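# Close the footlocker lid over three cartons, box upright

## Task

Get the footlocker's lid completely closed with all three cartons lying inside it, and have the footlocker end up standing upright rather than tipped or knocked over. The lid must not be dropped shut from more than slightly open, nor banged closed; either of those counts as failure. The result only counts if it stays that way without the robot holding anything in place.

## Robot and tools

Robot: a Hello Robot Stretch 4 with one arm. It has an omni-wheel base, a lift riding up a vertical mast, a telescoping arm that reaches straight out, a three-joint wrist (yaw, pitch, roll) and a two-finger gripper with bendy steel fingers. It stands about 1.6 m tall; the base rim lies within 0.23 m of the base origin. Something may occasionally nudge a loose object.

Frames: the base frame sits on the floor under the base centre, x ahead, y to the left, z up. hand_pose is reported in this frame and marks a point between the open fingertips; its printout may be slightly off. With all wrist joints at 0 the hand axes line up with the base axes. The odometry frame is where the base frame was when the scene began; base_odometry counts wheel rotation only, so slipping shows as travel. Heading is positive leftward, -3.142 to 3.142.

execute_actions(actions, cameras): actions is a list holding one action or nothing (empty = just report state and images). An action may contain "base", "joints", or both, plus optional "pace" and "contact_limits"; alternatively it is {"end_of_arm": "enable_torque"} alone, which re-powers any wrist or gripper motor that switched off, making it hold still. All motions in an action begin together.
- base: exactly one relative move from where the base last reported itself. translate_m: drive straight, metres, forward positive, -2 to 2. strafe_m: slide sideways, metres, left positive, -2 to 2. rotate_rad: spin in place, radians, counter-clockwise (left) positive, -3.2 to 3.2.
- joints: absolute targets keyed by name, not offsets. lift_m 0 to 1.2 (m); arm_m 0 to 0.55 (m of extension); wrist_yaw_rad -1.134 to 4.276 (0 points ahead, positive turns left, 3.14 stows it back; past 3.4 the arm may obstruct); wrist_pitch_rad -1.117 to 4.259 (0 level, 1.57 pointing down); wrist_roll_rad -1.117 to 4.259 (0 puts fingers level with each other, positive turns clockwise as seen from behind); gripper_m -0.038 to 0.141 (fingertip gap in m; negative squeezes the tips together). Done tolerances: lift and arm ±0.004, yaw and roll ±0.02, pitch ±0.05, gripper ±0.004. A joint target past its range is clipped and reported; any other bad value or unknown key rejects the whole call with no motion.
- pace: "slow", "default", "fast", "max" (base up to 0.1/0.3/0.4/0.6 m/s and 1/2/3/4 rad/s; with the lift above 0.2 these are capped further, down to 0.3 m/s and 1 rad/s at full height). Wrist speed does not change with pace.
- contact_limits: only {"arm_m": value}, 0 (gentlest) to 0.75 (strongest), default 0.5; the arm stops when it pushes past this.
- cameras: list from head_camera, head_left_camera, head_right_camera, wrist_camera, all; omitted/null/["all"] gives all, [] gives none. The pictures line lists the images' order.
An action runs at most 15 s. Joints or base left out of an action may keep pushing toward an earlier target without the status saying so. Once a call reports a stop, later execute_actions, wait and finished_scene calls in that same reply are skipped. A good first move unfolds the wrist: lift_m 0.4 with wrist_yaw_rad 0 together.

wait(seconds 0-10): lets the scene run with no new command; returns state and images. zoom_image(camera, region [x0,y0,x1,y1] in pixels, top-left origin, at most 504x504): closer look at that camera's latest full image. read_manual(section "licences"): licence text only. finished_scene(scene): ends the current scene after the last command settles, irreversibly, and reports success; the next scene's task arrives in its result. Replying with no tool call ends everything.

Result lines: base_status and joint_status tell how each motion of the last accepted action ended: done (for the base, wheels turned the full amount even if slipping), off_target (rested short, may still push), contact_stop_at_<key> (hit something; lift, arm or wheels go slack, so a lift can sag and a base can drift), limit_stop_at_<name> (built-in limit), limit_stop_at_tilt (leaning over 6 degrees; lift, arm, wheels go slack and ignore commands until upright), limit_stop_at_own_body (about to hit itself; moving away still works; risk rises with pitch below -0.2 and roll below -0.4 or above 4), torque_fault (wrist or gripper motor overloaded and went limp until enable_torque), time_out. on_its_own describes what this call didn't command; its "held at" is a held target, not the position. lidar_m: 12 distances in m, 30-degree sectors, first straight ahead then counter-clockwise (4th left, 7th behind, 10th right); "-" means nothing seen or closer than 0.25 m; sees roughly 0.15 m up to robot height, misses glass and thin legs. wrist_depth_mm: 7x7 grid of depths, 100-2000 mm, "-" unknown. turned_by_wheels vs turned_by_imu differing by over ~0.1 rad suggests a collision or slip. base_tilt in degrees (forward/right positive, fixed bias up to ~1.5). motor_effort: percent of max, positive toward larger joint values, bracket = peak of last action; noisy with fixed biases. For wheels, positive means turning right.

Gripping: command a gap smaller than the object; deeper squeezes pull it toward the wrist. Reading and "done" do not prove a grip; a firm grip at a target of 0 or more shows in the gripper effort. If fingertips snag on a surface below, raise the lift.

Avoid: lowering the lid by letting it drop or striking it; tipping or tilting the footlocker; dropping cartons; hard pushes (use low arm contact limits); driving or turning with over 1 kg held and arm_m above 0.2, especially fast; steady heavy pushes or pulls with a high gripper, which can topple the robot; pressing the gripper during base or arm moves, which causes torque faults.

Each tool is called after ">>>" by a JSON object that holds its "fn" and its "kwargs".

## Session

I'll start by looking at the current state and images.

>>> {"fn": "execute_actions", "kwargs": {"actions": []}}

Scene clock: 0.00 s.
base_odometry: x=+0.000 y=+0.000 heading=+0.000 (m, m, rad; odometry frame)
turned_by_wheels: +0.000 (rad since the last result)
turned_by_imu: +0.000 (rad since the last result)
base_tilt: forward=-0.7 right=-0.6 (deg)
lidar_m: 2.14 1.16 1.17 1.19 1.08 1.12 1.39 2.73 2.75 2.85 2.10 2.61
base_status: not commanded
joint_positions: lift_m=+0.151 arm_m=+0.003 wrist_yaw_rad=+3.116 wrist_pitch_rad=+0.018 wrist_roll_rad=+0.015 gripper_m=+0.057
joint_status: not commanded
motor_effort: lift_m=+18 arm_m=+0 wrist_yaw_rad=-1 wrist_pitch_rad=-5 wrist_roll_rad=+0 gripper_m=-4 wheel_0=+0 wheel_1=+0 wheel_2=+0 (%)
hand_pose: x=-0.1126 y=+0.0948 z=+0.3244 quat_wxyz=(+0.013, -0.009, +0.008, +1.000) (m; base frame)
wrist_depth_mm: - 146 - 1863 1397 1138 991 / - 130 - 1863 1397 1138 976 / - 119 159 1863 1430 1160 960 / - 132 195 1863 1430 1160 960 / 142 - - 1863 1397 1138 976 / 1229 1537 213 1537 202 1118 960 / 931 946 878 149 917 842 904
pictures: head_camera, head_left_camera, head_right_camera, wrist_camera
Images, in order (width x height): head_camera 420x560, head_left_camera 420x672, head_right_camera 420x672, wrist_camera 616x392.

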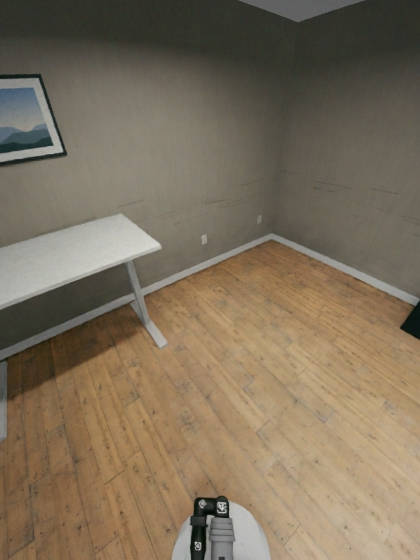

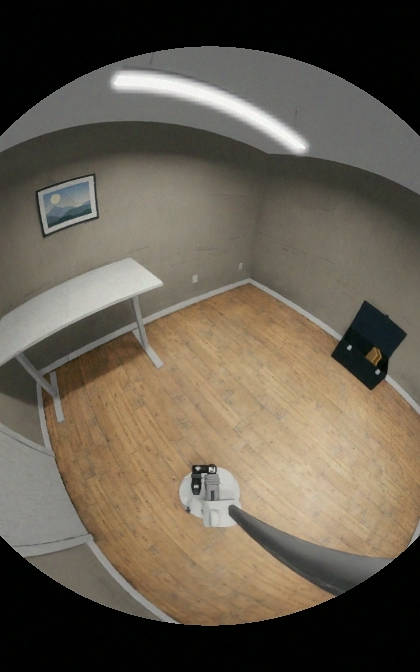

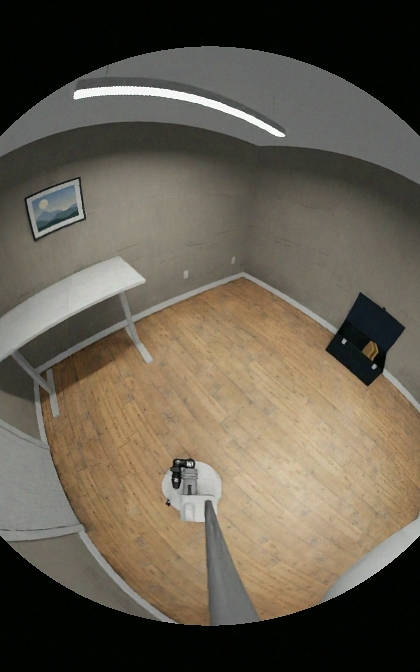

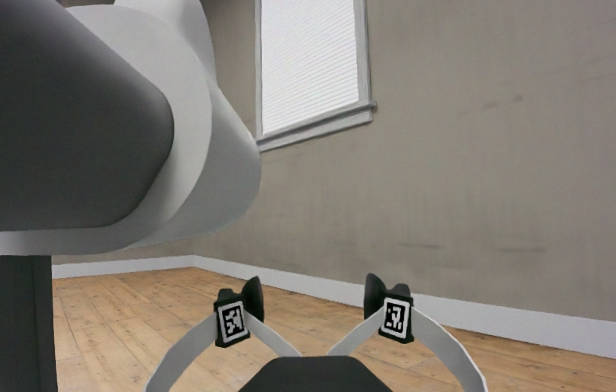

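>>> {"fn": "execute_actions", "kwargs": {"actions": [{"base": {"rotate_rad": -1.0}, "joints": {"lift_m": 0.4, "wrist_yaw_rad": 0}}]}}

Scene clock: 8.07 s.
base_odometry: x=+0.000 y=+0.000 heading=-1.000 (m, m, rad; odometry frame)
turned_by_wheels: -1.000 (rad since the last result)
turned_by_imu: -0.998 (rad since the last result)
base_tilt: forward=-0.6 right=-0.7 (deg)
lidar_m: 2.11 2.65 1.30 1.15 1.19 1.17 1.08 1.11 1.38 2.73 2.80 2.83
base_status: done
joint_positions: lift_m=+0.400 arm_m=+0.003 wrist_yaw_rad=+0.001 wrist_pitch_rad=+0.018 wrist_roll_rad=+0.015 gripper_m=+0.057
joint_status: all done
motor_effort: lift_m=+20(23) arm_m=+0(0) wrist_yaw_rad=-2(5) wrist_pitch_rad=-7(7) wrist_roll_rad=-1(1) gripper_m=-4(3) wheel_0=+1(7) wheel_1=+2(7) wheel_2=+2(6) (%)
hand_pose: x=+0.4620 y=-0.0873 z=+0.5728 quat_wxyz=(+1.000, +0.008, +0.009, +0.000) (m; base frame)
wrist_depth_mm: - - - - - - - / - - - - - - - / - - - - - - - / - - - - - - - / - - - - - - - / - - 215 1983 202 - - / 1661 1537 1397 149 1499 1397 1499
pictures: head_camera, head_left_camera, head_right_camera, wrist_camera
Images, in order (width x height): head_camera 420x560, head_left_camera 420x672, head_right_camera 420x672, wrist_camera 616x392.

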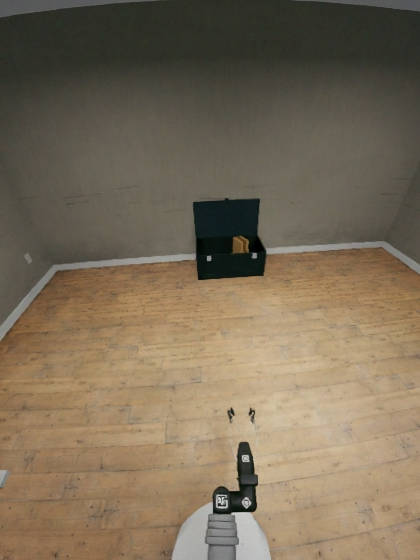

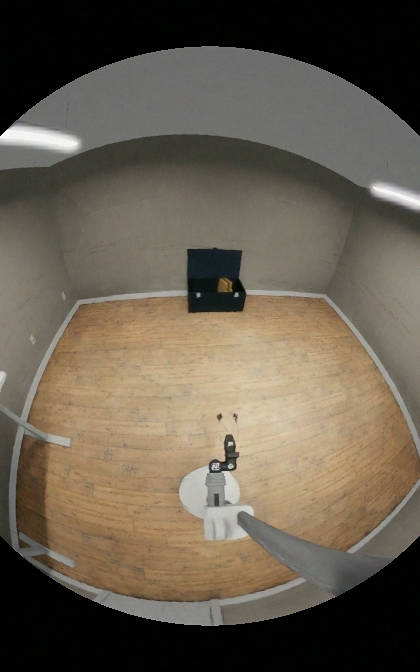

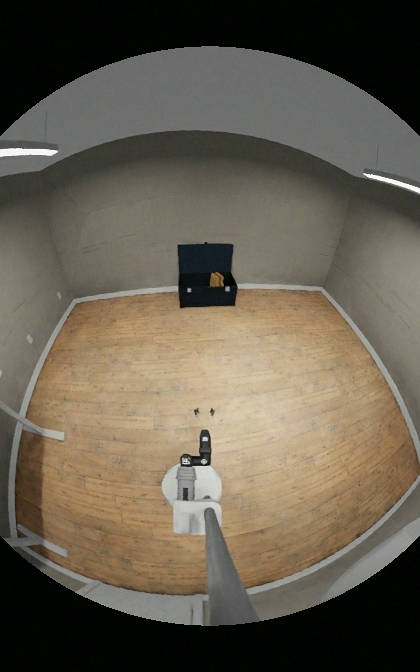

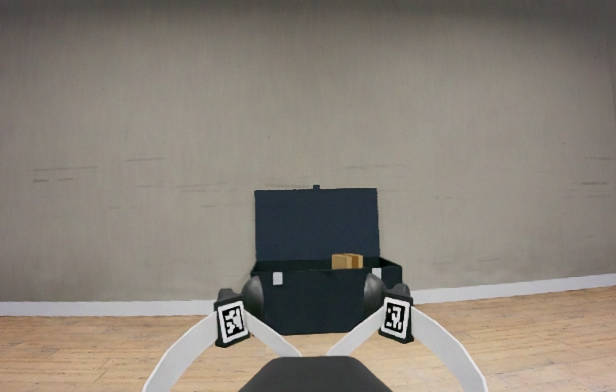

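>>> {"fn": "execute_actions", "kwargs": {"actions": [{"base": {"translate_m": 1.35}, "joints": {"lift_m": 0.6, "wrist_pitch_rad": 0.6}, "pace": "fast"}]}}

Scene clock: 16.03 s.
base_odometry: x=+0.730 y=-1.136 heading=-1.000 (m, m, rad; odometry frame)
turned_by_wheels: +0.000 (rad since the last result)
turned_by_imu: +0.004 (rad since the last result)
base_tilt: forward=-0.7 right=-0.6 (deg)
lidar_m: 0.75 0.78 1.64 2.10 1.60 1.75 2.44 2.49 2.78 2.57 2.04 0.85
base_status: done
joint_positions: lift_m=+0.600 arm_m=+0.003 wrist_yaw_rad=+0.000 wrist_pitch_rad=+0.602 wrist_roll_rad=+0.015 gripper_m=+0.057
joint_status: all done
motor_effort: lift_m=+20(24) arm_m=+0(0) wrist_yaw_rad=-1(2) wrist_pitch_rad=-4(2) wrist_roll_rad=+0(1) gripper_m=-2(4) wheel_0=+0(8) wheel_1=+1(8) wheel_2=-1(11) (%)
hand_pose: x=+0.4113 y=-0.0874 z=+0.6148 quat_wxyz=(+0.955, +0.007, +0.296, -0.002) (m; base frame)
wrist_depth_mm: 904 904 931 946 976 1008 1042 / 976 991 976 1008 1025 1078 1118 / 1042 1078 1060 1078 1078 1182 1229 / 1138 1160 1138 1160 931 1118 1366 / 1229 1160 1138 741 759 768 1182 / 1042 1008 214 788 202 866 991 / 904 878 854 149 866 831 866
pictures: head_camera, head_left_camera, head_right_camera, wrist_camera
Images, in order (width x height): head_camera 420x560, head_left_camera 420x672, head_right_camera 420x672, wrist_camera 616x392.

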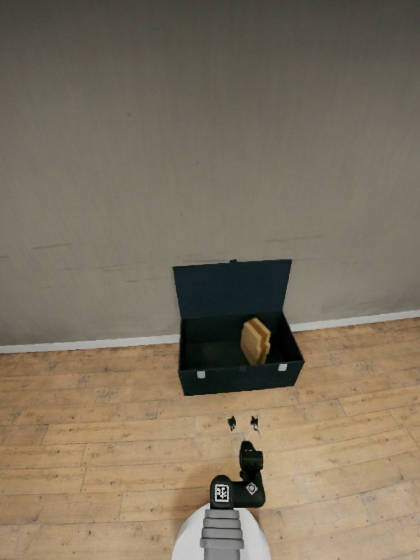

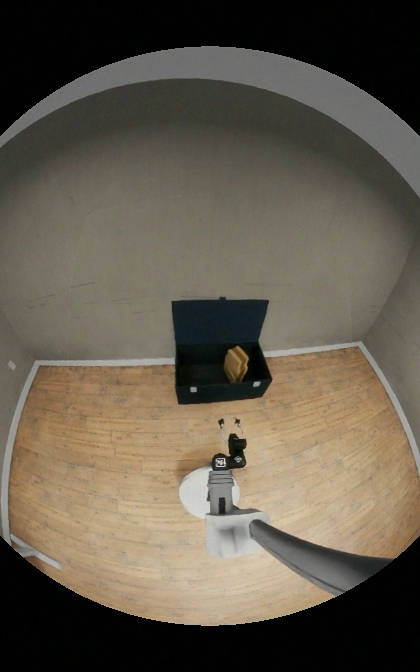

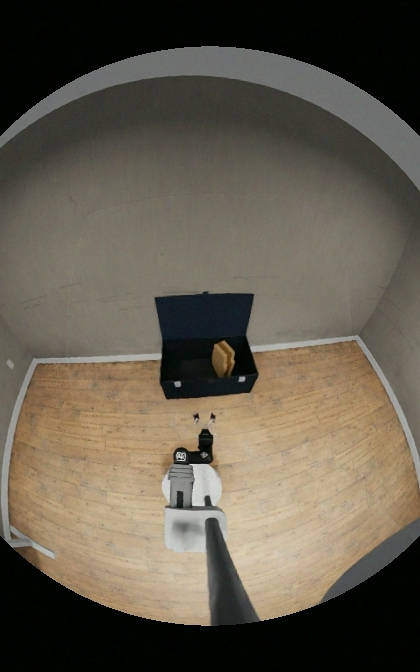

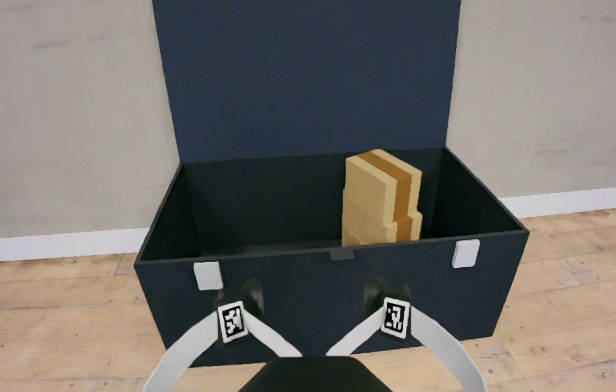

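>>> {"fn": "zoom_image", "kwargs": {"camera": "head_camera", "region": [150, 240, 330, 420]}}

>>> {"fn": "zoom_image", "kwargs": {"camera": "wrist_camera", "region": [120, 100, 560, 392]}}

Region (150, 240, 330, 420) of head_camera's 420x560 image, scaled by 2.800, with more detail than that image has.

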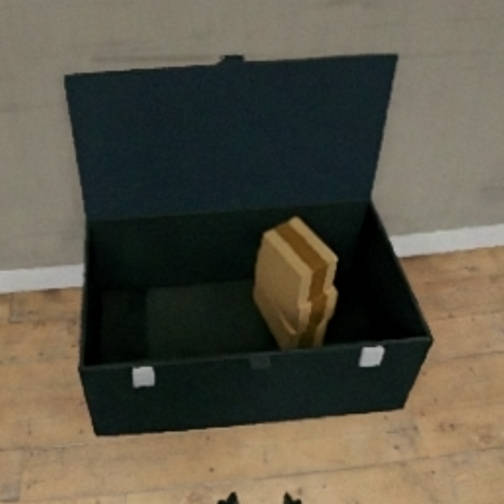

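Region (120, 100, 560, 392) of wrist_camera's 616x392 image, scaled by 1.145; it fills the top 334 rows of this view, and the rest is white.

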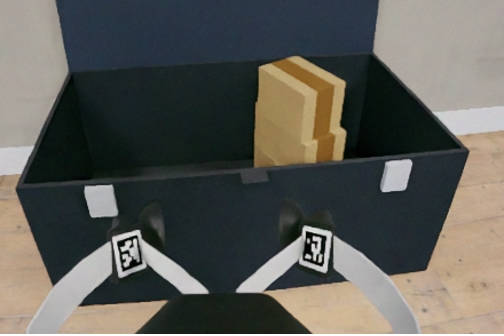

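>>> {"fn": "execute_actions", "kwargs": {"actions": [{"base": {"rotate_rad": 0.09}, "joints": {"lift_m": 0.85, "wrist_pitch_rad": 1.3, "gripper_m": 0.14}}], "cameras": ["head_camera", "wrist_camera"]}}

Scene clock: 88.27 s.
base_odometry: x=+0.730 y=-1.136 heading=-0.910 (m, m, rad; odometry frame)
turned_by_wheels: +0.090 (rad since the last result)
turned_by_imu: +0.092 (rad since the last result)
base_tilt: forward=-0.7 right=-0.7 (deg)
lidar_m: 0.76 1.31 1.79 2.11 1.59 1.86 2.44 2.55 2.70 2.58 1.85 0.80
base_status: done
joint_positions: lift_m=+0.850 arm_m=+0.003 wrist_yaw_rad=+0.000 wrist_pitch_rad=+1.301 wrist_roll_rad=+0.015 gripper_m=+0.140
joint_status: all done
motor_effort: lift_m=+20(20) arm_m=+0(0) wrist_yaw_rad=+0(0) wrist_pitch_rad=+0(2) wrist_roll_rad=+1(0) gripper_m=-1(1) wheel_0=+0(2) wheel_1=-1(6) wheel_2=-1(5) (%)
hand_pose: x=+0.2505 y=-0.0874 z=+0.7500 quat_wxyz=(+0.796, +0.006, +0.605, -0.005) (m; base frame)
wrist_depth_mm: 1281 1281 1205 1205 976 946 1229 / 1205 1205 960 904 917 904 1182 / 1138 1118 1118 1098 1098 1098 1098 / 1060 1060 1060 1060 1042 1042 1042 / 1008 1008 1008 1008 991 1008 991 / 960 960 960 960 946 214 931 / 917 904 904 148 891 904 891
pictures: head_camera, wrist_camera
Images, in order (width x height): head_camera 420x560, wrist_camera 616x392.

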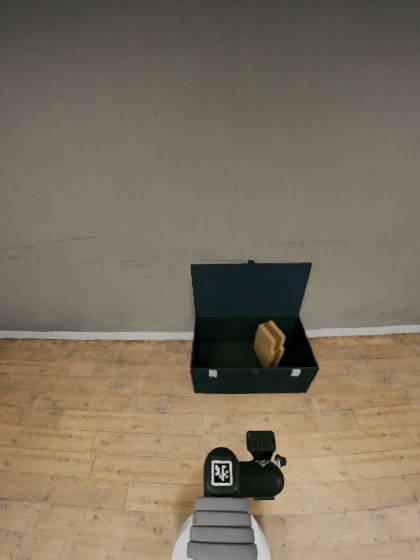

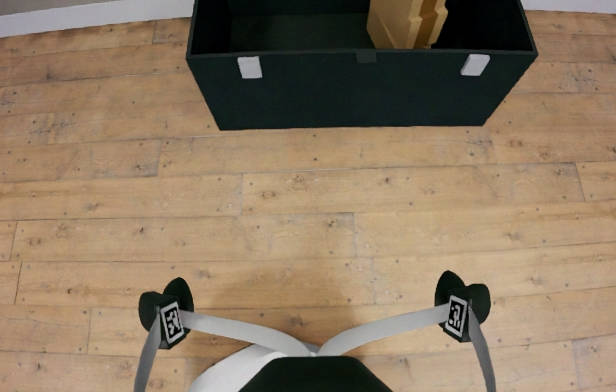

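>>> {"fn": "execute_actions", "kwargs": {"actions": [{"base": {"strafe_m": -0.24}, "joints": {"arm_m": 0.3, "wrist_pitch_rad": 1.57}}], "cameras": []}}

>>> {"fn": "execute_actions", "kwargs": {"actions": [{"base": {"translate_m": 0.4}}], "cameras": ["head_camera", "wrist_camera"]}}

Scene clock: 140.73 s.
base_odometry: x=+0.540 y=-1.283 heading=-0.910 (m, m, rad; odometry frame)
turned_by_wheels: +0.000 (rad since the last result)
turned_by_imu: +0.002 (rad since the last result)
base_tilt: forward=-0.6 right=-0.7 (deg)
lidar_m: 0.76 0.77 1.79 2.33 1.80 2.21 2.43 2.53 2.47 2.34 1.81 0.82
base_status: done
joint_positions: lift_m=+0.850 arm_m=+0.299 wrist_yaw_rad=+0.000 wrist_pitch_rad=+1.570 wrist_roll_rad=+0.015 gripper_m=+0.140
joint_status: all done
motor_effort: lift_m=+19(20) arm_m=+6(6) wrist_yaw_rad=-1(0) wrist_pitch_rad=-1(4) wrist_roll_rad=+1(1) gripper_m=-2(1) wheel_0=-2(7) wheel_1=+1(9) wheel_2=+0(1) (%)
hand_pose: x=+0.4701 y=-0.0874 z=+0.7396 quat_wxyz=(+0.707, +0.005, +0.707, -0.005) (m; base frame)
wrist_depth_mm: 741 1008 976 976 960 991 991 / 750 768 788 750 750 991 976 / 1008 991 991 976 991 991 976 / 991 991 991 976 976 976 960 / 976 976 976 976 960 976 946 / 960 960 960 960 960 214 946 / 960 946 960 148 946 946 931
pictures: none
No camera images: the call's "cameras" was empty. Leave "cameras" out to get every camera's image.

Scene clock: 143.53 s.
base_odometry: x=+0.786 y=-1.599 heading=-0.910 (m, m, rad; odometry frame)
turned_by_wheels: +0.000 (rad since the last result)
turned_by_imu: +0.001 (rad since the last result)
base_tilt: forward=-0.6 right=-0.7 (deg)
lidar_m: 0.36 0.38 0.54 2.36 2.04 2.22 2.86 2.97 2.44 2.32 1.27 0.39
base_status: done
joint_positions: lift_m=+0.850 arm_m=+0.299 wrist_yaw_rad=+0.000 wrist_pitch_rad=+1.570 wrist_roll_rad=+0.015 gripper_m=+0.140
joint_status: not commanded
motor_effort: lift_m=+19(19) arm_m=+6(6) wrist_yaw_rad=+0(1) wrist_pitch_rad=+1(0) wrist_roll_rad=+0(0) gripper_m=+1(3) wheel_0=+1(3) wheel_1=+2(5) wheel_2=+0(7) (%)
hand_pose: x=+0.4701 y=-0.0874 z=+0.7396 quat_wxyz=(+0.707, +0.005, +0.707, -0.005) (m; base frame)
wrist_depth_mm: 603 603 621 627 634 707 750 / 715 798 820 778 842 904 976 / 750 960 976 603 960 976 976 / 715 960 960 946 946 960 960 / 699 960 946 946 946 946 960 / 960 707 627 946 668 214 946 / 960 946 960 148 946 946 946
pictures: head_camera, wrist_camera
Images, in order (width x height): head_camera 420x560, wrist_camera 616x392.

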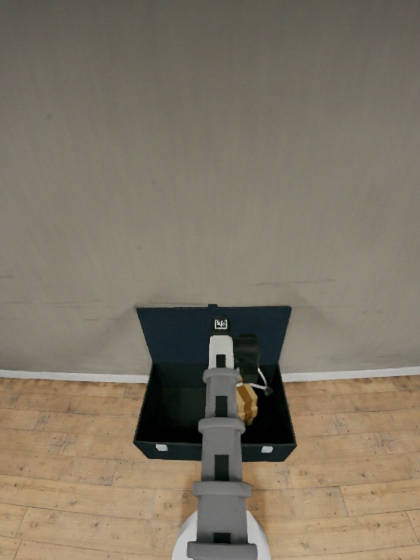

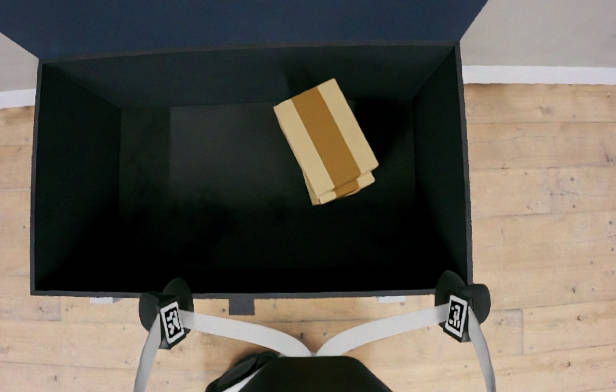

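>>> {"fn": "execute_actions", "kwargs": {"actions": [{"base": {"strafe_m": -0.036}, "joints": {"arm_m": 0.49, "wrist_roll_rad": -0.48, "lift_m": 0.62, "gripper_m": 0.141}}], "cameras": ["head_right_camera", "wrist_camera"]}}

Scene clock: 184.00 s.
base_odometry: x=+0.757 y=-1.621 heading=-0.910 (m, m, rad; odometry frame)
turned_by_wheels: +0.000 (rad since the last result)
turned_by_imu: +0.002 (rad since the last result)
base_tilt: forward=-0.6 right=-0.7 (deg)
lidar_m: 0.36 0.40 0.54 2.41 2.08 2.25 2.87 2.94 2.39 2.30 1.26 0.39
base_status: done
joint_positions: lift_m=+0.620 arm_m=+0.489 wrist_yaw_rad=+0.000 wrist_pitch_rad=+1.570 wrist_roll_rad=-0.480 gripper_m=+0.141
joint_status: all done
motor_effort: lift_m=+16(19) arm_m=+6(4) wrist_yaw_rad=+0(1) wrist_pitch_rad=-1(1) wrist_roll_rad=-1(3) gripper_m=-3(0) wheel_0=-1(5) wheel_1=+1(8) wheel_2=-1(2) (%)
hand_pose: x=+0.6601 y=-0.0874 z=+0.5099 quat_wxyz=(+0.687, -0.168, +0.687, +0.168) (m; base frame)
wrist_depth_mm: 585 530 394 310 253 211 - / 634 741 574 410 319 256 224 / 707 723 732 668 418 334 278 / 723 723 723 364 707 449 366 / 715 723 707 357 715 535 521 / 544 603 359 357 707 213 723 / 445 508 661 148 615 445 723
pictures: head_right_camera, wrist_camera
Images, in order (width x height): head_right_camera 420x672, wrist_camera 616x392.

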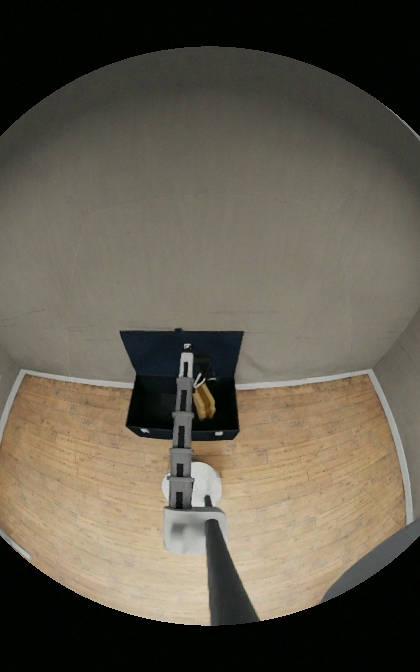

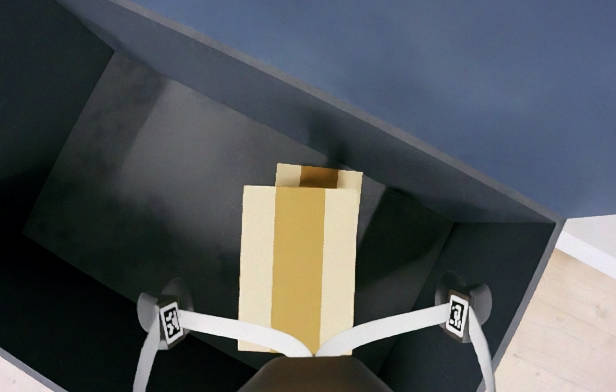

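>>> {"fn": "execute_actions", "kwargs": {"actions": [{"base": {"strafe_m": 0.013}, "joints": {"lift_m": 0.525, "wrist_roll_rad": -0.46}}], "cameras": ["head_right_camera", "wrist_camera"]}}

Scene clock: 219.90 s.
base_odometry: x=+0.768 y=-1.613 heading=-0.910 (m, m, rad; odometry frame)
turned_by_wheels: +0.000 (rad since the last result)
turned_by_imu: +0.002 (rad since the last result)
base_tilt: forward=-0.6 right=-0.7 (deg)
lidar_m: 0.37 0.39 0.54 2.38 2.05 2.23 2.86 2.95 2.42 2.30 1.27 0.40
base_status: done
joint_positions: lift_m=+0.525 arm_m=+0.489 wrist_yaw_rad=+0.000 wrist_pitch_rad=+1.570 wrist_roll_rad=-0.460 gripper_m=+0.141
joint_status: all done
motor_effort: lift_m=+16(21) arm_m=+6(6) wrist_yaw_rad=+0(0) wrist_pitch_rad=+1(0) wrist_roll_rad=+1(2) gripper_m=+1(2) wheel_0=+0(7) wheel_1=-1(6) wheel_2=+0(1) (%)
hand_pose: x=+0.6601 y=-0.0874 z=+0.4149 quat_wxyz=(+0.689, -0.161, +0.688, +0.161) (m; base frame)
wrist_depth_mm: 574 496 351 294 243 202 - / 621 647 554 377 307 248 218 / 627 634 634 574 415 309 272 / 634 627 627 267 574 459 343 / 621 621 621 266 615 554 399 / 554 615 264 263 263 213 364 / 452 517 591 149 559 394 334
pictures: head_right_camera, wrist_camera
Images, in order (width x height): head_right_camera 420x672, wrist_camera 616x392.

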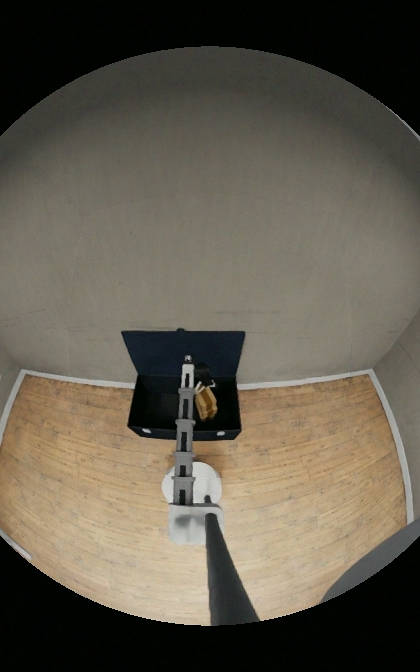

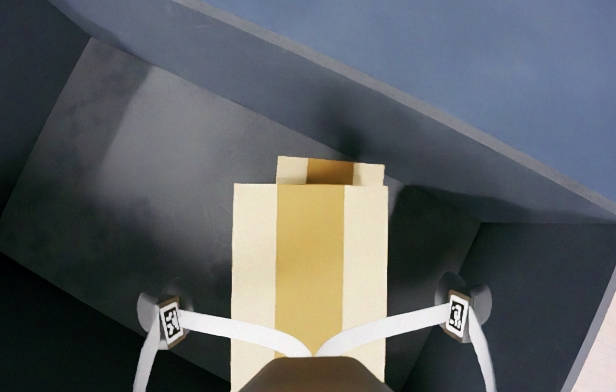

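>>> {"fn": "execute_actions", "kwargs": {"actions": [{"joints": {"lift_m": 0.457, "arm_m": 0.48}}], "cameras": ["head_right_camera", "wrist_camera"]}}

Scene clock: 230.60 s.
base_odometry: x=+0.768 y=-1.613 heading=-0.910 (m, m, rad; odometry frame)
turned_by_wheels: +0.000 (rad since the last result)
turned_by_imu: +0.002 (rad since the last result)
base_tilt: forward=-0.6 right=-0.6 (deg)
lidar_m: 0.36 0.40 0.52 2.40 2.07 2.24 2.87 2.95 2.42 2.30 1.26 0.39
base_status: not commanded
joint_positions: lift_m=+0.457 arm_m=+0.481 wrist_yaw_rad=+0.000 wrist_pitch_rad=+1.570 wrist_roll_rad=-0.460 gripper_m=+0.141
joint_status: all done
motor_effort: lift_m=+16(13) arm_m=-6(10) wrist_yaw_rad=+1(0) wrist_pitch_rad=+0(1) wrist_roll_rad=+1(1) gripper_m=+0(3) wheel_0=+0(0) wheel_1=-1(1) wheel_2=+0(0) (%)
hand_pose: x=+0.6522 y=-0.0874 z=+0.3469 quat_wxyz=(+0.689, -0.161, +0.688, +0.161) (m; base frame)
wrist_depth_mm: 574 530 373 286 246 208 - / 569 569 564 402 301 244 224 / 564 569 564 322 389 320 263 / 559 554 201 199 199 492 364 / 554 554 198 197 198 549 399 / 539 549 196 196 196 213 364 / 439 500 195 148 194 394 334
pictures: head_right_camera, wrist_camera
Images, in order (width x height): head_right_camera 420x672, wrist_camera 616x392.

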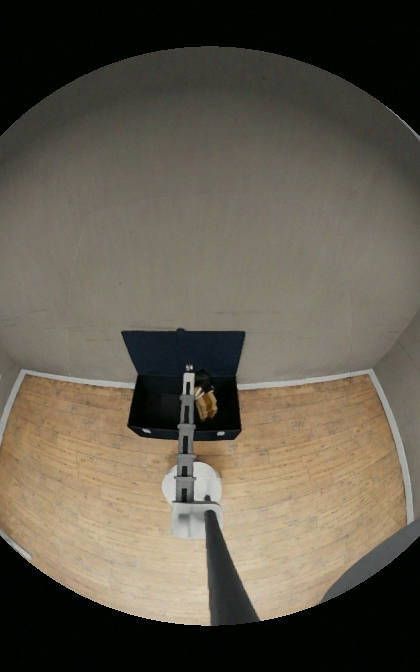

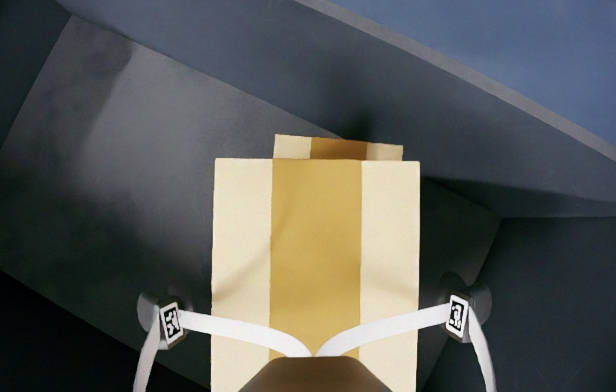

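>>> {"fn": "execute_actions", "kwargs": {"actions": [{"joints": {"gripper_m": 0.045}}], "cameras": ["wrist_camera"]}}

Scene clock: 237.57 s.
base_odometry: x=+0.768 y=-1.613 heading=-0.910 (m, m, rad; odometry frame)
turned_by_wheels: +0.000 (rad since the last result)
turned_by_imu: +0.002 (rad since the last result)
base_tilt: forward=-0.6 right=-0.7 (deg)
lidar_m: 0.36 0.38 0.54 2.39 2.05 2.23 2.87 2.96 2.40 2.31 1.27 0.39
base_status: not commanded
joint_positions: lift_m=+0.457 arm_m=+0.481 wrist_yaw_rad=+0.000 wrist_pitch_rad=+1.570 wrist_roll_rad=-0.460 gripper_m=+0.046
joint_status: all done
motor_effort: lift_m=+17(18) arm_m=-6(6) wrist_yaw_rad=-1(1) wrist_pitch_rad=+0(1) wrist_roll_rad=+2(1) gripper_m=-26(24) wheel_0=+0(0) wheel_1=-1(1) wheel_2=+0(0) (%)
hand_pose: x=+0.6521 y=-0.0874 z=+0.3468 quat_wxyz=(+0.689, -0.161, +0.688, +0.161) (m; base frame)
wrist_depth_mm: 574 539 375 290 244 208 - / 569 564 564 402 303 242 224 / 569 564 564 320 387 322 265 / 559 559 181 180 180 496 368 / 554 554 179 178 178 549 399 / 535 549 178 177 176 387 364 / 439 175 176 175 174 397 -
pictures: wrist_camera
Images, in order (width x height): wrist_camera 616x392.

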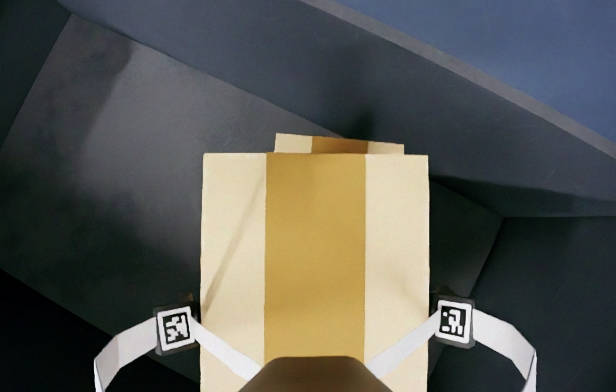

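>>> {"fn": "execute_actions", "kwargs": {"actions": [{"joints": {"lift_m": 0.475}}], "cameras": []}}

>>> {"fn": "execute_actions", "kwargs": {"actions": [{"base": {"strafe_m": 0.28}, "joints": {"arm_m": 0.41, "wrist_roll_rad": 0.0}, "pace": "slow"}], "cameras": ["head_camera", "wrist_camera"]}}

Scene clock: 247.37 s.
base_odometry: x=+0.768 y=-1.613 heading=-0.910 (m, m, rad; odometry frame)
turned_by_wheels: +0.000 (rad since the last result)
turned_by_imu: +0.001 (rad since the last result)
base_tilt: forward=-0.6 right=-0.6 (deg)
lidar_m: 0.37 0.38 0.55 2.39 2.06 2.22 2.86 2.94 2.42 2.31 1.27 0.40
base_status: not commanded
joint_positions: lift_m=+0.475 arm_m=+0.481 wrist_yaw_rad=+0.000 wrist_pitch_rad=+1.570 wrist_roll_rad=-0.460 gripper_m=+0.046
joint_status: all done
motor_effort: lift_m=+22(22) arm_m=-5(6) wrist_yaw_rad=+0(0) wrist_pitch_rad=-1(0) wrist_roll_rad=+1(2) gripper_m=-26(25) wheel_0=+0(0) wheel_1=-1(1) wheel_2=+0(0) (%)
hand_pose: x=+0.6521 y=-0.0874 z=+0.3644 quat_wxyz=(+0.689, -0.161, +0.688, +0.161) (m; base frame)
wrist_depth_mm: 574 535 375 290 252 210 - / 585 585 585 404 303 256 225 / 580 585 580 508 392 322 265 / 580 574 181 180 180 492 368 / 574 564 179 178 178 564 399 / 535 564 178 177 176 387 364 / 439 175 176 175 174 397 -
pictures: none
No camera images: the call's "cameras" was empty. Leave "cameras" out to get every camera's image.

Scene clock: 251.30 s.
base_odometry: x=+0.989 y=-1.441 heading=-0.910 (m, m, rad; odometry frame)
turned_by_wheels: +0.000 (rad since the last result)
turned_by_imu: +0.001 (rad since the last result)
base_tilt: forward=-0.7 right=-0.7 (deg)
lidar_m: 0.37 0.38 1.22 2.10 1.86 1.88 2.85 2.97 2.70 2.60 0.53 0.39
base_status: done
joint_positions: lift_m=+0.475 arm_m=+0.411 wrist_yaw_rad=+0.000 wrist_pitch_rad=+1.570 wrist_roll_rad=+0.000 gripper_m=+0.046
joint_status: all done
motor_effort: lift_m=+22(22) arm_m=-6(6) wrist_yaw_rad=-1(0) wrist_pitch_rad=+0(0) wrist_roll_rad=+1(6) gripper_m=-27(25) wheel_0=+0(3) wheel_1=+1(5) wheel_2=-1(4) (%)
hand_pose: x=+0.5821 y=-0.0874 z=+0.3644 quat_wxyz=(+0.707, +0.000, +0.707, +0.000) (m; base frame)
wrist_depth_mm: 343 368 377 379 379 373 377 / 343 473 525 530 530 521 433 / 347 508 580 574 580 452 336 / 349 512 181 180 180 484 345 / 347 508 180 178 178 544 377 / 342 436 178 177 177 554 554 / 340 287 176 175 175 530 549
pictures: head_camera, wrist_camera
Images, in order (width x height): head_camera 420x560, wrist_camera 616x392.

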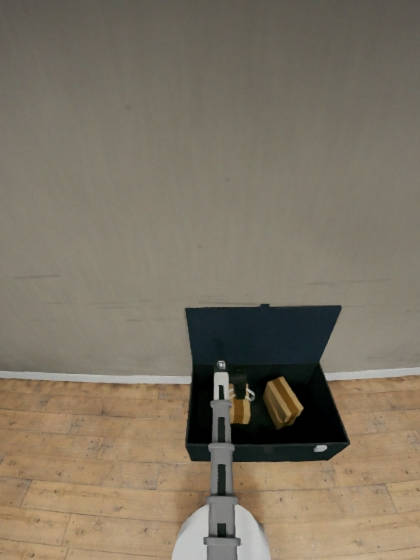

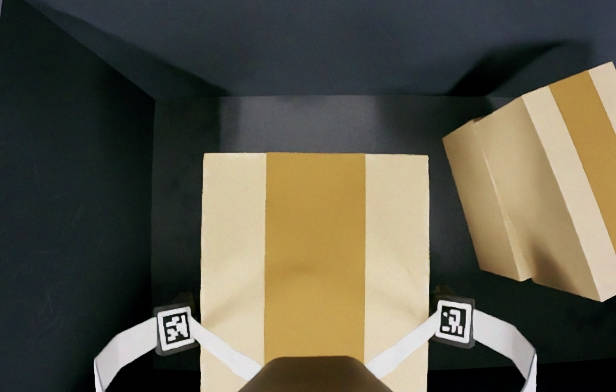

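>>> {"fn": "execute_actions", "kwargs": {"actions": [{"joints": {"lift_m": 0.212}}], "cameras": ["head_left_camera", "wrist_camera"]}}

Scene clock: 265.23 s.
base_odometry: x=+0.989 y=-1.441 heading=-0.910 (m, m, rad; odometry frame)
turned_by_wheels: +0.000 (rad since the last result)
turned_by_imu: +0.002 (rad since the last result)
base_tilt: forward=-0.6 right=-0.7 (deg)
lidar_m: 0.36 0.38 1.20 2.09 1.89 1.86 2.86 2.95 2.70 2.58 0.55 0.38
base_status: not commanded
joint_positions: lift_m=+0.212 arm_m=+0.411 wrist_yaw_rad=+0.000 wrist_pitch_rad=+1.570 wrist_roll_rad=+0.000 gripper_m=+0.046
joint_status: all done
motor_effort: lift_m=+18(21) arm_m=-6(6) wrist_yaw_rad=+0(1) wrist_pitch_rad=+0(0) wrist_roll_rad=+2(0) gripper_m=-28(28) wheel_0=+0(0) wheel_1=+1(1) wheel_2=-1(1) (%)
hand_pose: x=+0.5821 y=-0.0874 z=+0.1018 quat_wxyz=(+0.707, +0.000, +0.707, +0.000) (m; base frame)
wrist_depth_mm: 320 320 319 315 315 314 314 / 317 317 317 314 314 312 310 / 314 314 312 312 309 309 307 / 310 310 181 180 180 306 304 / 309 309 179 178 178 303 301 / 304 304 177 177 177 298 298 / 303 175 176 175 174 297 -
pictures: head_left_camera, wrist_camera
Images, in order (width x height): head_left_camera 420x672, wrist_camera 616x392.

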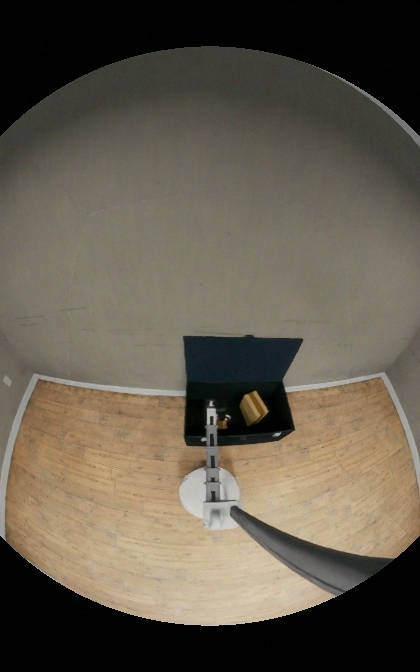

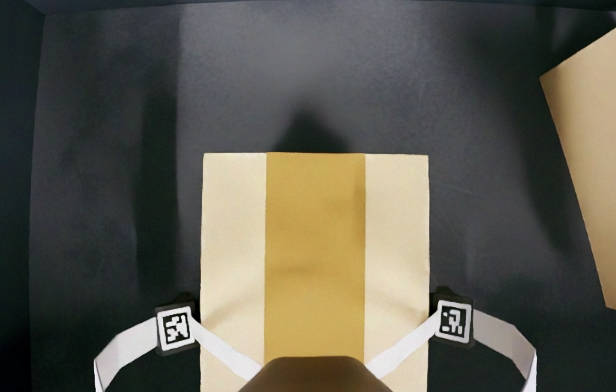

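>>> {"fn": "execute_actions", "kwargs": {"actions": [{"joints": {"gripper_m": 0.141}}], "cameras": ["wrist_camera"]}}

Scene clock: 272.60 s.
base_odometry: x=+0.989 y=-1.441 heading=-0.910 (m, m, rad; odometry frame)
turned_by_wheels: +0.000 (rad since the last result)
turned_by_imu: +0.002 (rad since the last result)
base_tilt: forward=-0.7 right=-0.7 (deg)
lidar_m: 0.37 0.35 1.22 2.10 1.86 1.85 2.87 2.95 2.69 2.58 0.54 0.37
base_status: not commanded
joint_positions: lift_m=+0.212 arm_m=+0.411 wrist_yaw_rad=+0.000 wrist_pitch_rad=+1.570 wrist_roll_rad=+0.000 gripper_m=+0.141
joint_status: all done
motor_effort: lift_m=+16(18) arm_m=-5(6) wrist_yaw_rad=+2(2) wrist_pitch_rad=-1(8) wrist_roll_rad=+2(0) gripper_m=-1(26) wheel_0=+0(0) wheel_1=+1(1) wheel_2=-1(1) (%)
hand_pose: x=+0.5819 y=-0.0874 z=+0.1019 quat_wxyz=(+0.707, +0.000, +0.707, +0.000) (m; base frame)
wrist_depth_mm: 322 320 320 319 319 315 315 / 319 319 317 314 315 314 312 / 315 315 314 314 310 310 309 / 314 312 192 190 190 307 307 / 309 310 190 189 189 304 303 / 306 304 189 187 187 214 301 / 304 303 187 148 185 300 297
pictures: wrist_camera
Images, in order (width x height): wrist_camera 616x392.

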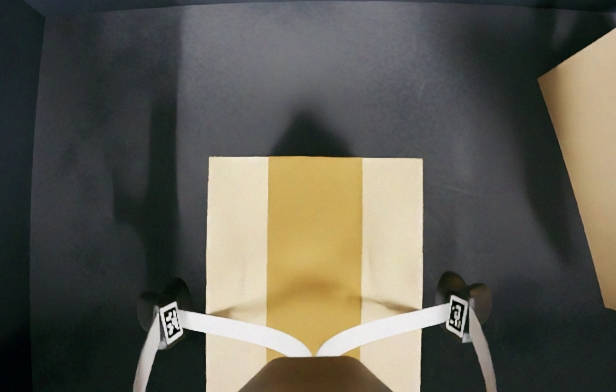

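>>> {"fn": "execute_actions", "kwargs": {"actions": [{"joints": {"lift_m": 0.5}, "pace": "fast"}], "cameras": []}}

>>> {"fn": "execute_actions", "kwargs": {"actions": [{"base": {"strafe_m": -0.15}, "joints": {"lift_m": 1.05, "arm_m": 0.45, "wrist_pitch_rad": 1.3}, "pace": "fast"}], "cameras": ["head_camera", "wrist_camera"]}}

Scene clock: 287.03 s.
base_odometry: x=+0.989 y=-1.441 heading=-0.910 (m, m, rad; odometry frame)
turned_by_wheels: +0.000 (rad since the last result)
turned_by_imu: +0.002 (rad since the last result)
base_tilt: forward=-0.6 right=-0.7 (deg)
lidar_m: 0.37 0.40 1.19 2.11 1.88 1.85 2.83 2.95 2.71 2.57 0.55 0.38
base_status: not commanded
joint_positions: lift_m=+0.500 arm_m=+0.411 wrist_yaw_rad=+0.000 wrist_pitch_rad=+1.570 wrist_roll_rad=+0.000 gripper_m=+0.141
joint_status: all done
motor_effort: lift_m=+20(21) arm_m=-5(5) wrist_yaw_rad=+1(1) wrist_pitch_rad=+0(0) wrist_roll_rad=+1(2) gripper_m=-2(1) wheel_0=+1(0) wheel_1=+1(1) wheel_2=-1(1) (%)
hand_pose: x=+0.5819 y=-0.0874 z=+0.3896 quat_wxyz=(+0.707, +0.000, +0.707, +0.000) (m; base frame)
wrist_depth_mm: 340 368 377 379 377 370 375 / 343 473 521 530 521 517 430 / 347 508 609 609 603 449 362 / 349 508 603 480 597 484 359 / 347 508 597 477 591 525 375 / 343 433 591 473 585 213 580 / 342 459 585 148 580 564 574
pictures: none
No camera images: the call's "cameras" was empty. Leave "cameras" out to get every camera's image.

Scene clock: 289.50 s.
base_odometry: x=+0.870 y=-1.533 heading=-0.910 (m, m, rad; odometry frame)
turned_by_wheels: +0.000 (rad since the last result)
turned_by_imu: +0.001 (rad since the last result)
base_tilt: forward=-0.6 right=-0.6 (deg)
lidar_m: 0.36 0.38 1.21 2.22 1.93 2.06 2.85 2.94 2.55 2.45 0.55 0.39
base_status: done
joint_positions: lift_m=+1.050 arm_m=+0.449 wrist_yaw_rad=+0.000 wrist_pitch_rad=+1.301 wrist_roll_rad=+0.000 gripper_m=+0.141
joint_status: all done
motor_effort: lift_m=+20(22) arm_m=+6(5) wrist_yaw_rad=+0(0) wrist_pitch_rad=-1(6) wrist_roll_rad=+1(1) gripper_m=-1(0) wheel_0=+1(11) wheel_1=+2(9) wheel_2=-1(1) (%)
hand_pose: x=+0.6969 y=-0.0874 z=+0.9500 quat_wxyz=(+0.796, +0.000, +0.606, +0.000) (m; base frame)
wrist_depth_mm: 262 262 266 268 270 266 270 / 314 320 325 327 330 329 327 / 413 421 427 430 433 436 430 / 535 530 535 535 535 535 530 / 1078 931 842 831 831 931 1160 / 1160 1138 1138 1118 904 214 1138 / 1098 1008 1060 149 946 1008 1078
pictures: head_camera, wrist_camera
Images, in order (width x height): head_camera 420x560, wrist_camera 616x392.

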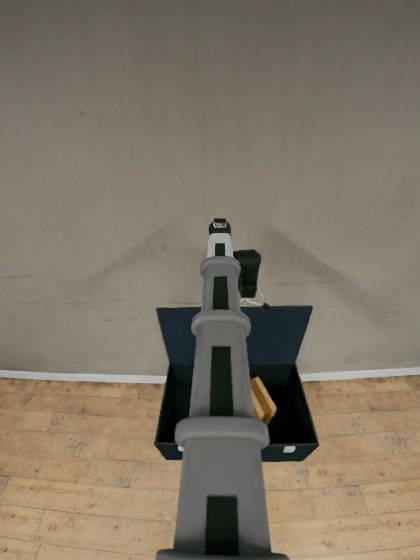

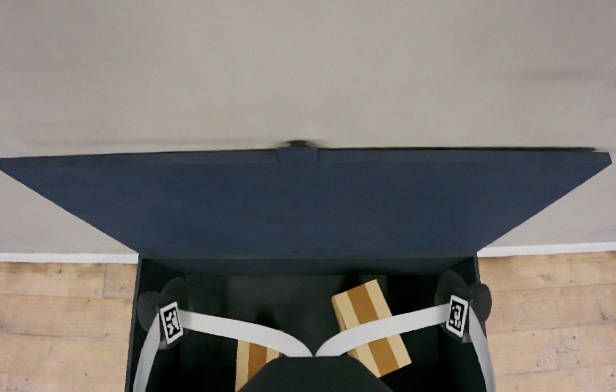

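>>> {"fn": "zoom_image", "kwargs": {"camera": "wrist_camera", "region": [230, 110, 380, 210]}}

Region (230, 110, 380, 210) of wrist_camera's 616x392 image, scaled by 3.360.

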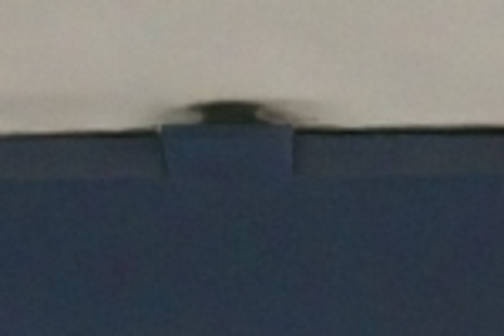

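>>> {"fn": "execute_actions", "kwargs": {"actions": [{"base": {"strafe_m": 0.02}, "joints": {"lift_m": 0.72, "arm_m": 0.3, "wrist_pitch_rad": 0.45, "gripper_m": 0.1}, "pace": "fast"}], "cameras": ["head_camera", "wrist_camera"]}}

Scene clock: 411.40 s.
base_odometry: x=+0.886 y=-1.521 heading=-0.910 (m, m, rad; odometry frame)
turned_by_wheels: +0.000 (rad since the last result)
turned_by_imu: +0.002 (rad since the last result)
base_tilt: forward=-0.6 right=-0.7 (deg)
lidar_m: 0.36 0.38 1.21 2.22 1.95 2.10 2.85 2.95 2.57 2.46 0.52 0.39
base_status: done
joint_positions: lift_m=+0.720 arm_m=+0.301 wrist_yaw_rad=+0.000 wrist_pitch_rad=+0.452 wrist_roll_rad=+0.000 gripper_m=+0.100
joint_status: all done
motor_effort: lift_m=+16(19) arm_m=-6(3) wrist_yaw_rad=-1(1) wrist_pitch_rad=-6(11) wrist_roll_rad=+1(1) gripper_m=-2(4) wheel_0=-1(6) wheel_1=-1(7) wheel_2=+0(1) (%)
hand_pose: x=+0.7314 y=-0.0874 z=+0.7723 quat_wxyz=(+0.975, +0.000, +0.224, +0.000) (m; base frame)
wrist_depth_mm: 310 310 310 310 314 310 310 / 327 325 327 327 327 327 327 / 345 345 347 347 347 349 345 / 359 359 359 353 359 355 353 / 373 370 368 366 364 364 364 / 392 392 214 387 213 382 384 / 415 413 410 148 404 404 407
pictures: head_camera, wrist_camera
Images, in order (width x height): head_camera 420x560, wrist_camera 616x392.

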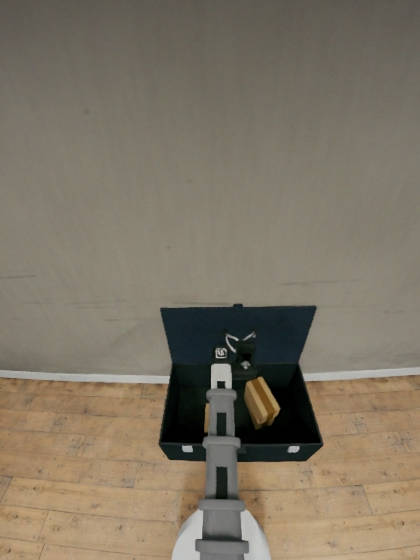

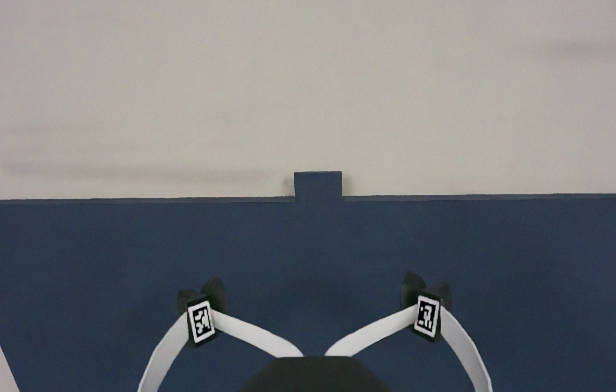

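>>> {"fn": "zoom_image", "kwargs": {"camera": "wrist_camera", "region": [260, 150, 380, 230]}}

Region (260, 150, 380, 230) of wrist_camera's 616x392 image, scaled by 4.200.

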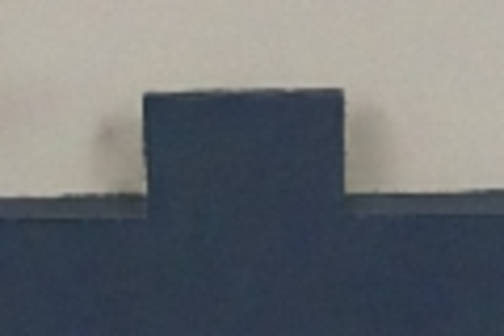

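>>> {"fn": "execute_actions", "kwargs": {"actions": [{"joints": {"lift_m": 0.80, "arm_m": 0.39, "wrist_pitch_rad": 0.65, "wrist_roll_rad": 1.571, "gripper_m": 0.055}}], "cameras": ["head_right_camera", "wrist_camera"]}}

Scene clock: 476.67 s.
base_odometry: x=+0.886 y=-1.521 heading=-0.910 (m, m, rad; odometry frame)
turned_by_wheels: +0.000 (rad since the last result)
turned_by_imu: +0.002 (rad since the last result)
base_tilt: forward=-0.6 right=-0.7 (deg)
lidar_m: 0.36 0.39 1.21 2.24 1.95 2.08 2.85 2.95 2.55 2.45 0.53 0.39
base_status: not commanded
joint_positions: lift_m=+0.800 arm_m=+0.389 wrist_yaw_rad=+0.000 wrist_pitch_rad=+0.652 wrist_roll_rad=+1.571 gripper_m=+0.055
joint_status: all done
motor_effort: lift_m=+20(20) arm_m=+6(5) wrist_yaw_rad=+0(0) wrist_pitch_rad=-5(5) wrist_roll_rad=+2(9) gripper_m=-4(3) wheel_0=+0(1) wheel_1=-1(1) wheel_2=+0(0) (%)
hand_pose: x=+0.7892 y=-0.0874 z=+0.8031 quat_wxyz=(+0.670, +0.670, +0.226, -0.226) (m; base frame)
wrist_depth_mm: 234 264 307 327 389 484 585 / 233 263 304 325 387 477 585 / 232 260 301 324 382 469 569 / 231 259 300 322 377 462 559 / 229 257 293 319 373 459 554 / 227 254 215 317 201 455 544 / 224 246 285 149 362 455 535
pictures: head_right_camera, wrist_camera
Images, in order (width x height): head_right_camera 420x672, wrist_camera 616x392.

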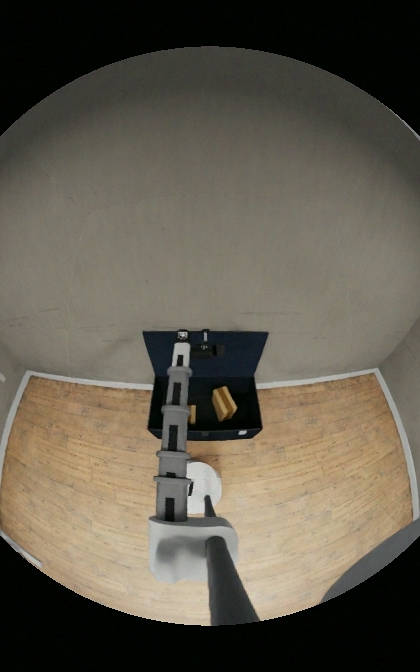

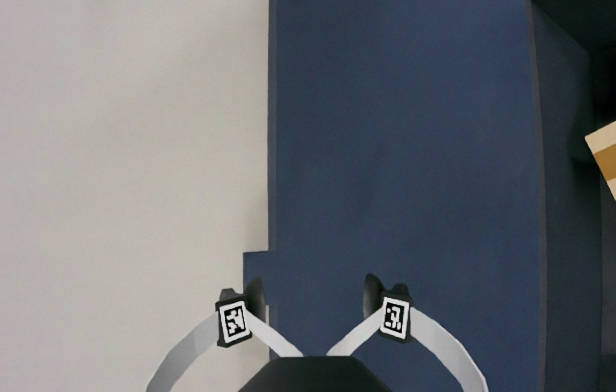

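>>> {"fn": "execute_actions", "kwargs": {"actions": [{"joints": {"lift_m": 0.81, "arm_m": 0.435}, "contact_limits": {"arm_m": 0.15}}], "cameras": ["head_right_camera", "wrist_camera"]}}

Scene clock: 505.17 s.
base_odometry: x=+0.886 y=-1.521 heading=-0.910 (m, m, rad; odometry frame)
turned_by_wheels: +0.000 (rad since the last result)
turned_by_imu: +0.002 (rad since the last result)
base_tilt: forward=-0.6 right=-0.7 (deg)
lidar_m: 0.35 0.39 1.21 2.24 1.92 2.10 2.86 2.98 2.58 2.45 0.55 0.38
base_status: not commanded
joint_positions: lift_m=+0.810 arm_m=+0.434 wrist_yaw_rad=+0.000 wrist_pitch_rad=+0.652 wrist_roll_rad=+1.571 gripper_m=+0.055
joint_status: all done
motor_effort: lift_m=+20(23) arm_m=+6(7) wrist_yaw_rad=+0(0) wrist_pitch_rad=-5(3) wrist_roll_rad=+1(0) gripper_m=-4(4) wheel_0=+0(0) wheel_1=-1(1) wheel_2=+0(0) (%)
contact_limits: arm_m 0.15
hand_pose: x=+0.8342 y=-0.0874 z=+0.8131 quat_wxyz=(+0.670, +0.670, +0.226, -0.226) (m; base frame)
wrist_depth_mm: 196 221 257 289 327 407 500 / 196 220 256 286 322 399 500 / 195 220 254 283 319 392 488 / 193 217 251 282 315 387 480 / 191 216 249 277 314 384 477 / 190 214 214 274 202 379 469 / 188 208 239 149 301 379 459
pictures: head_right_camera, wrist_camera
Images, in order (width x height): head_right_camera 420x672, wrist_camera 616x392.

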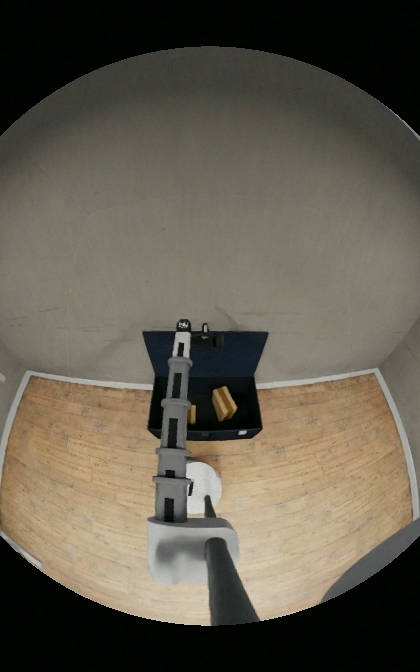

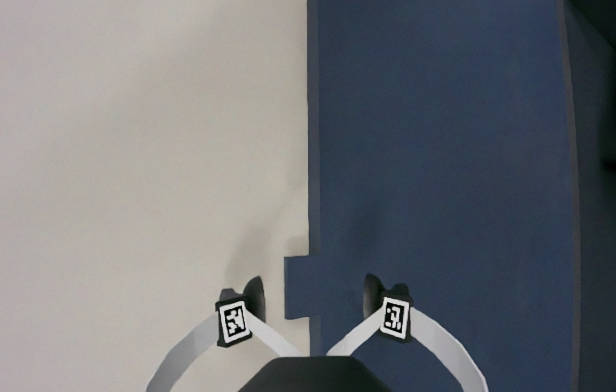

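>>> {"fn": "zoom_image", "kwargs": {"camera": "wrist_camera", "region": [190, 230, 440, 392]}}

Region (190, 230, 440, 392) of wrist_camera's 616x392 image, scaled by 2.016; it fills the top 327 rows of this view, and the rest is white.

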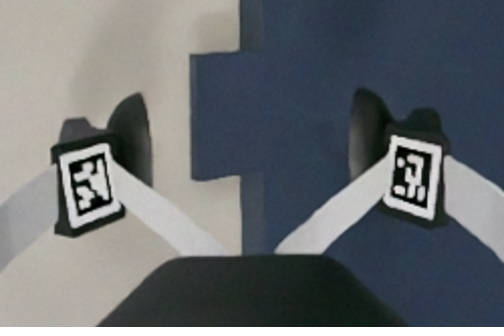

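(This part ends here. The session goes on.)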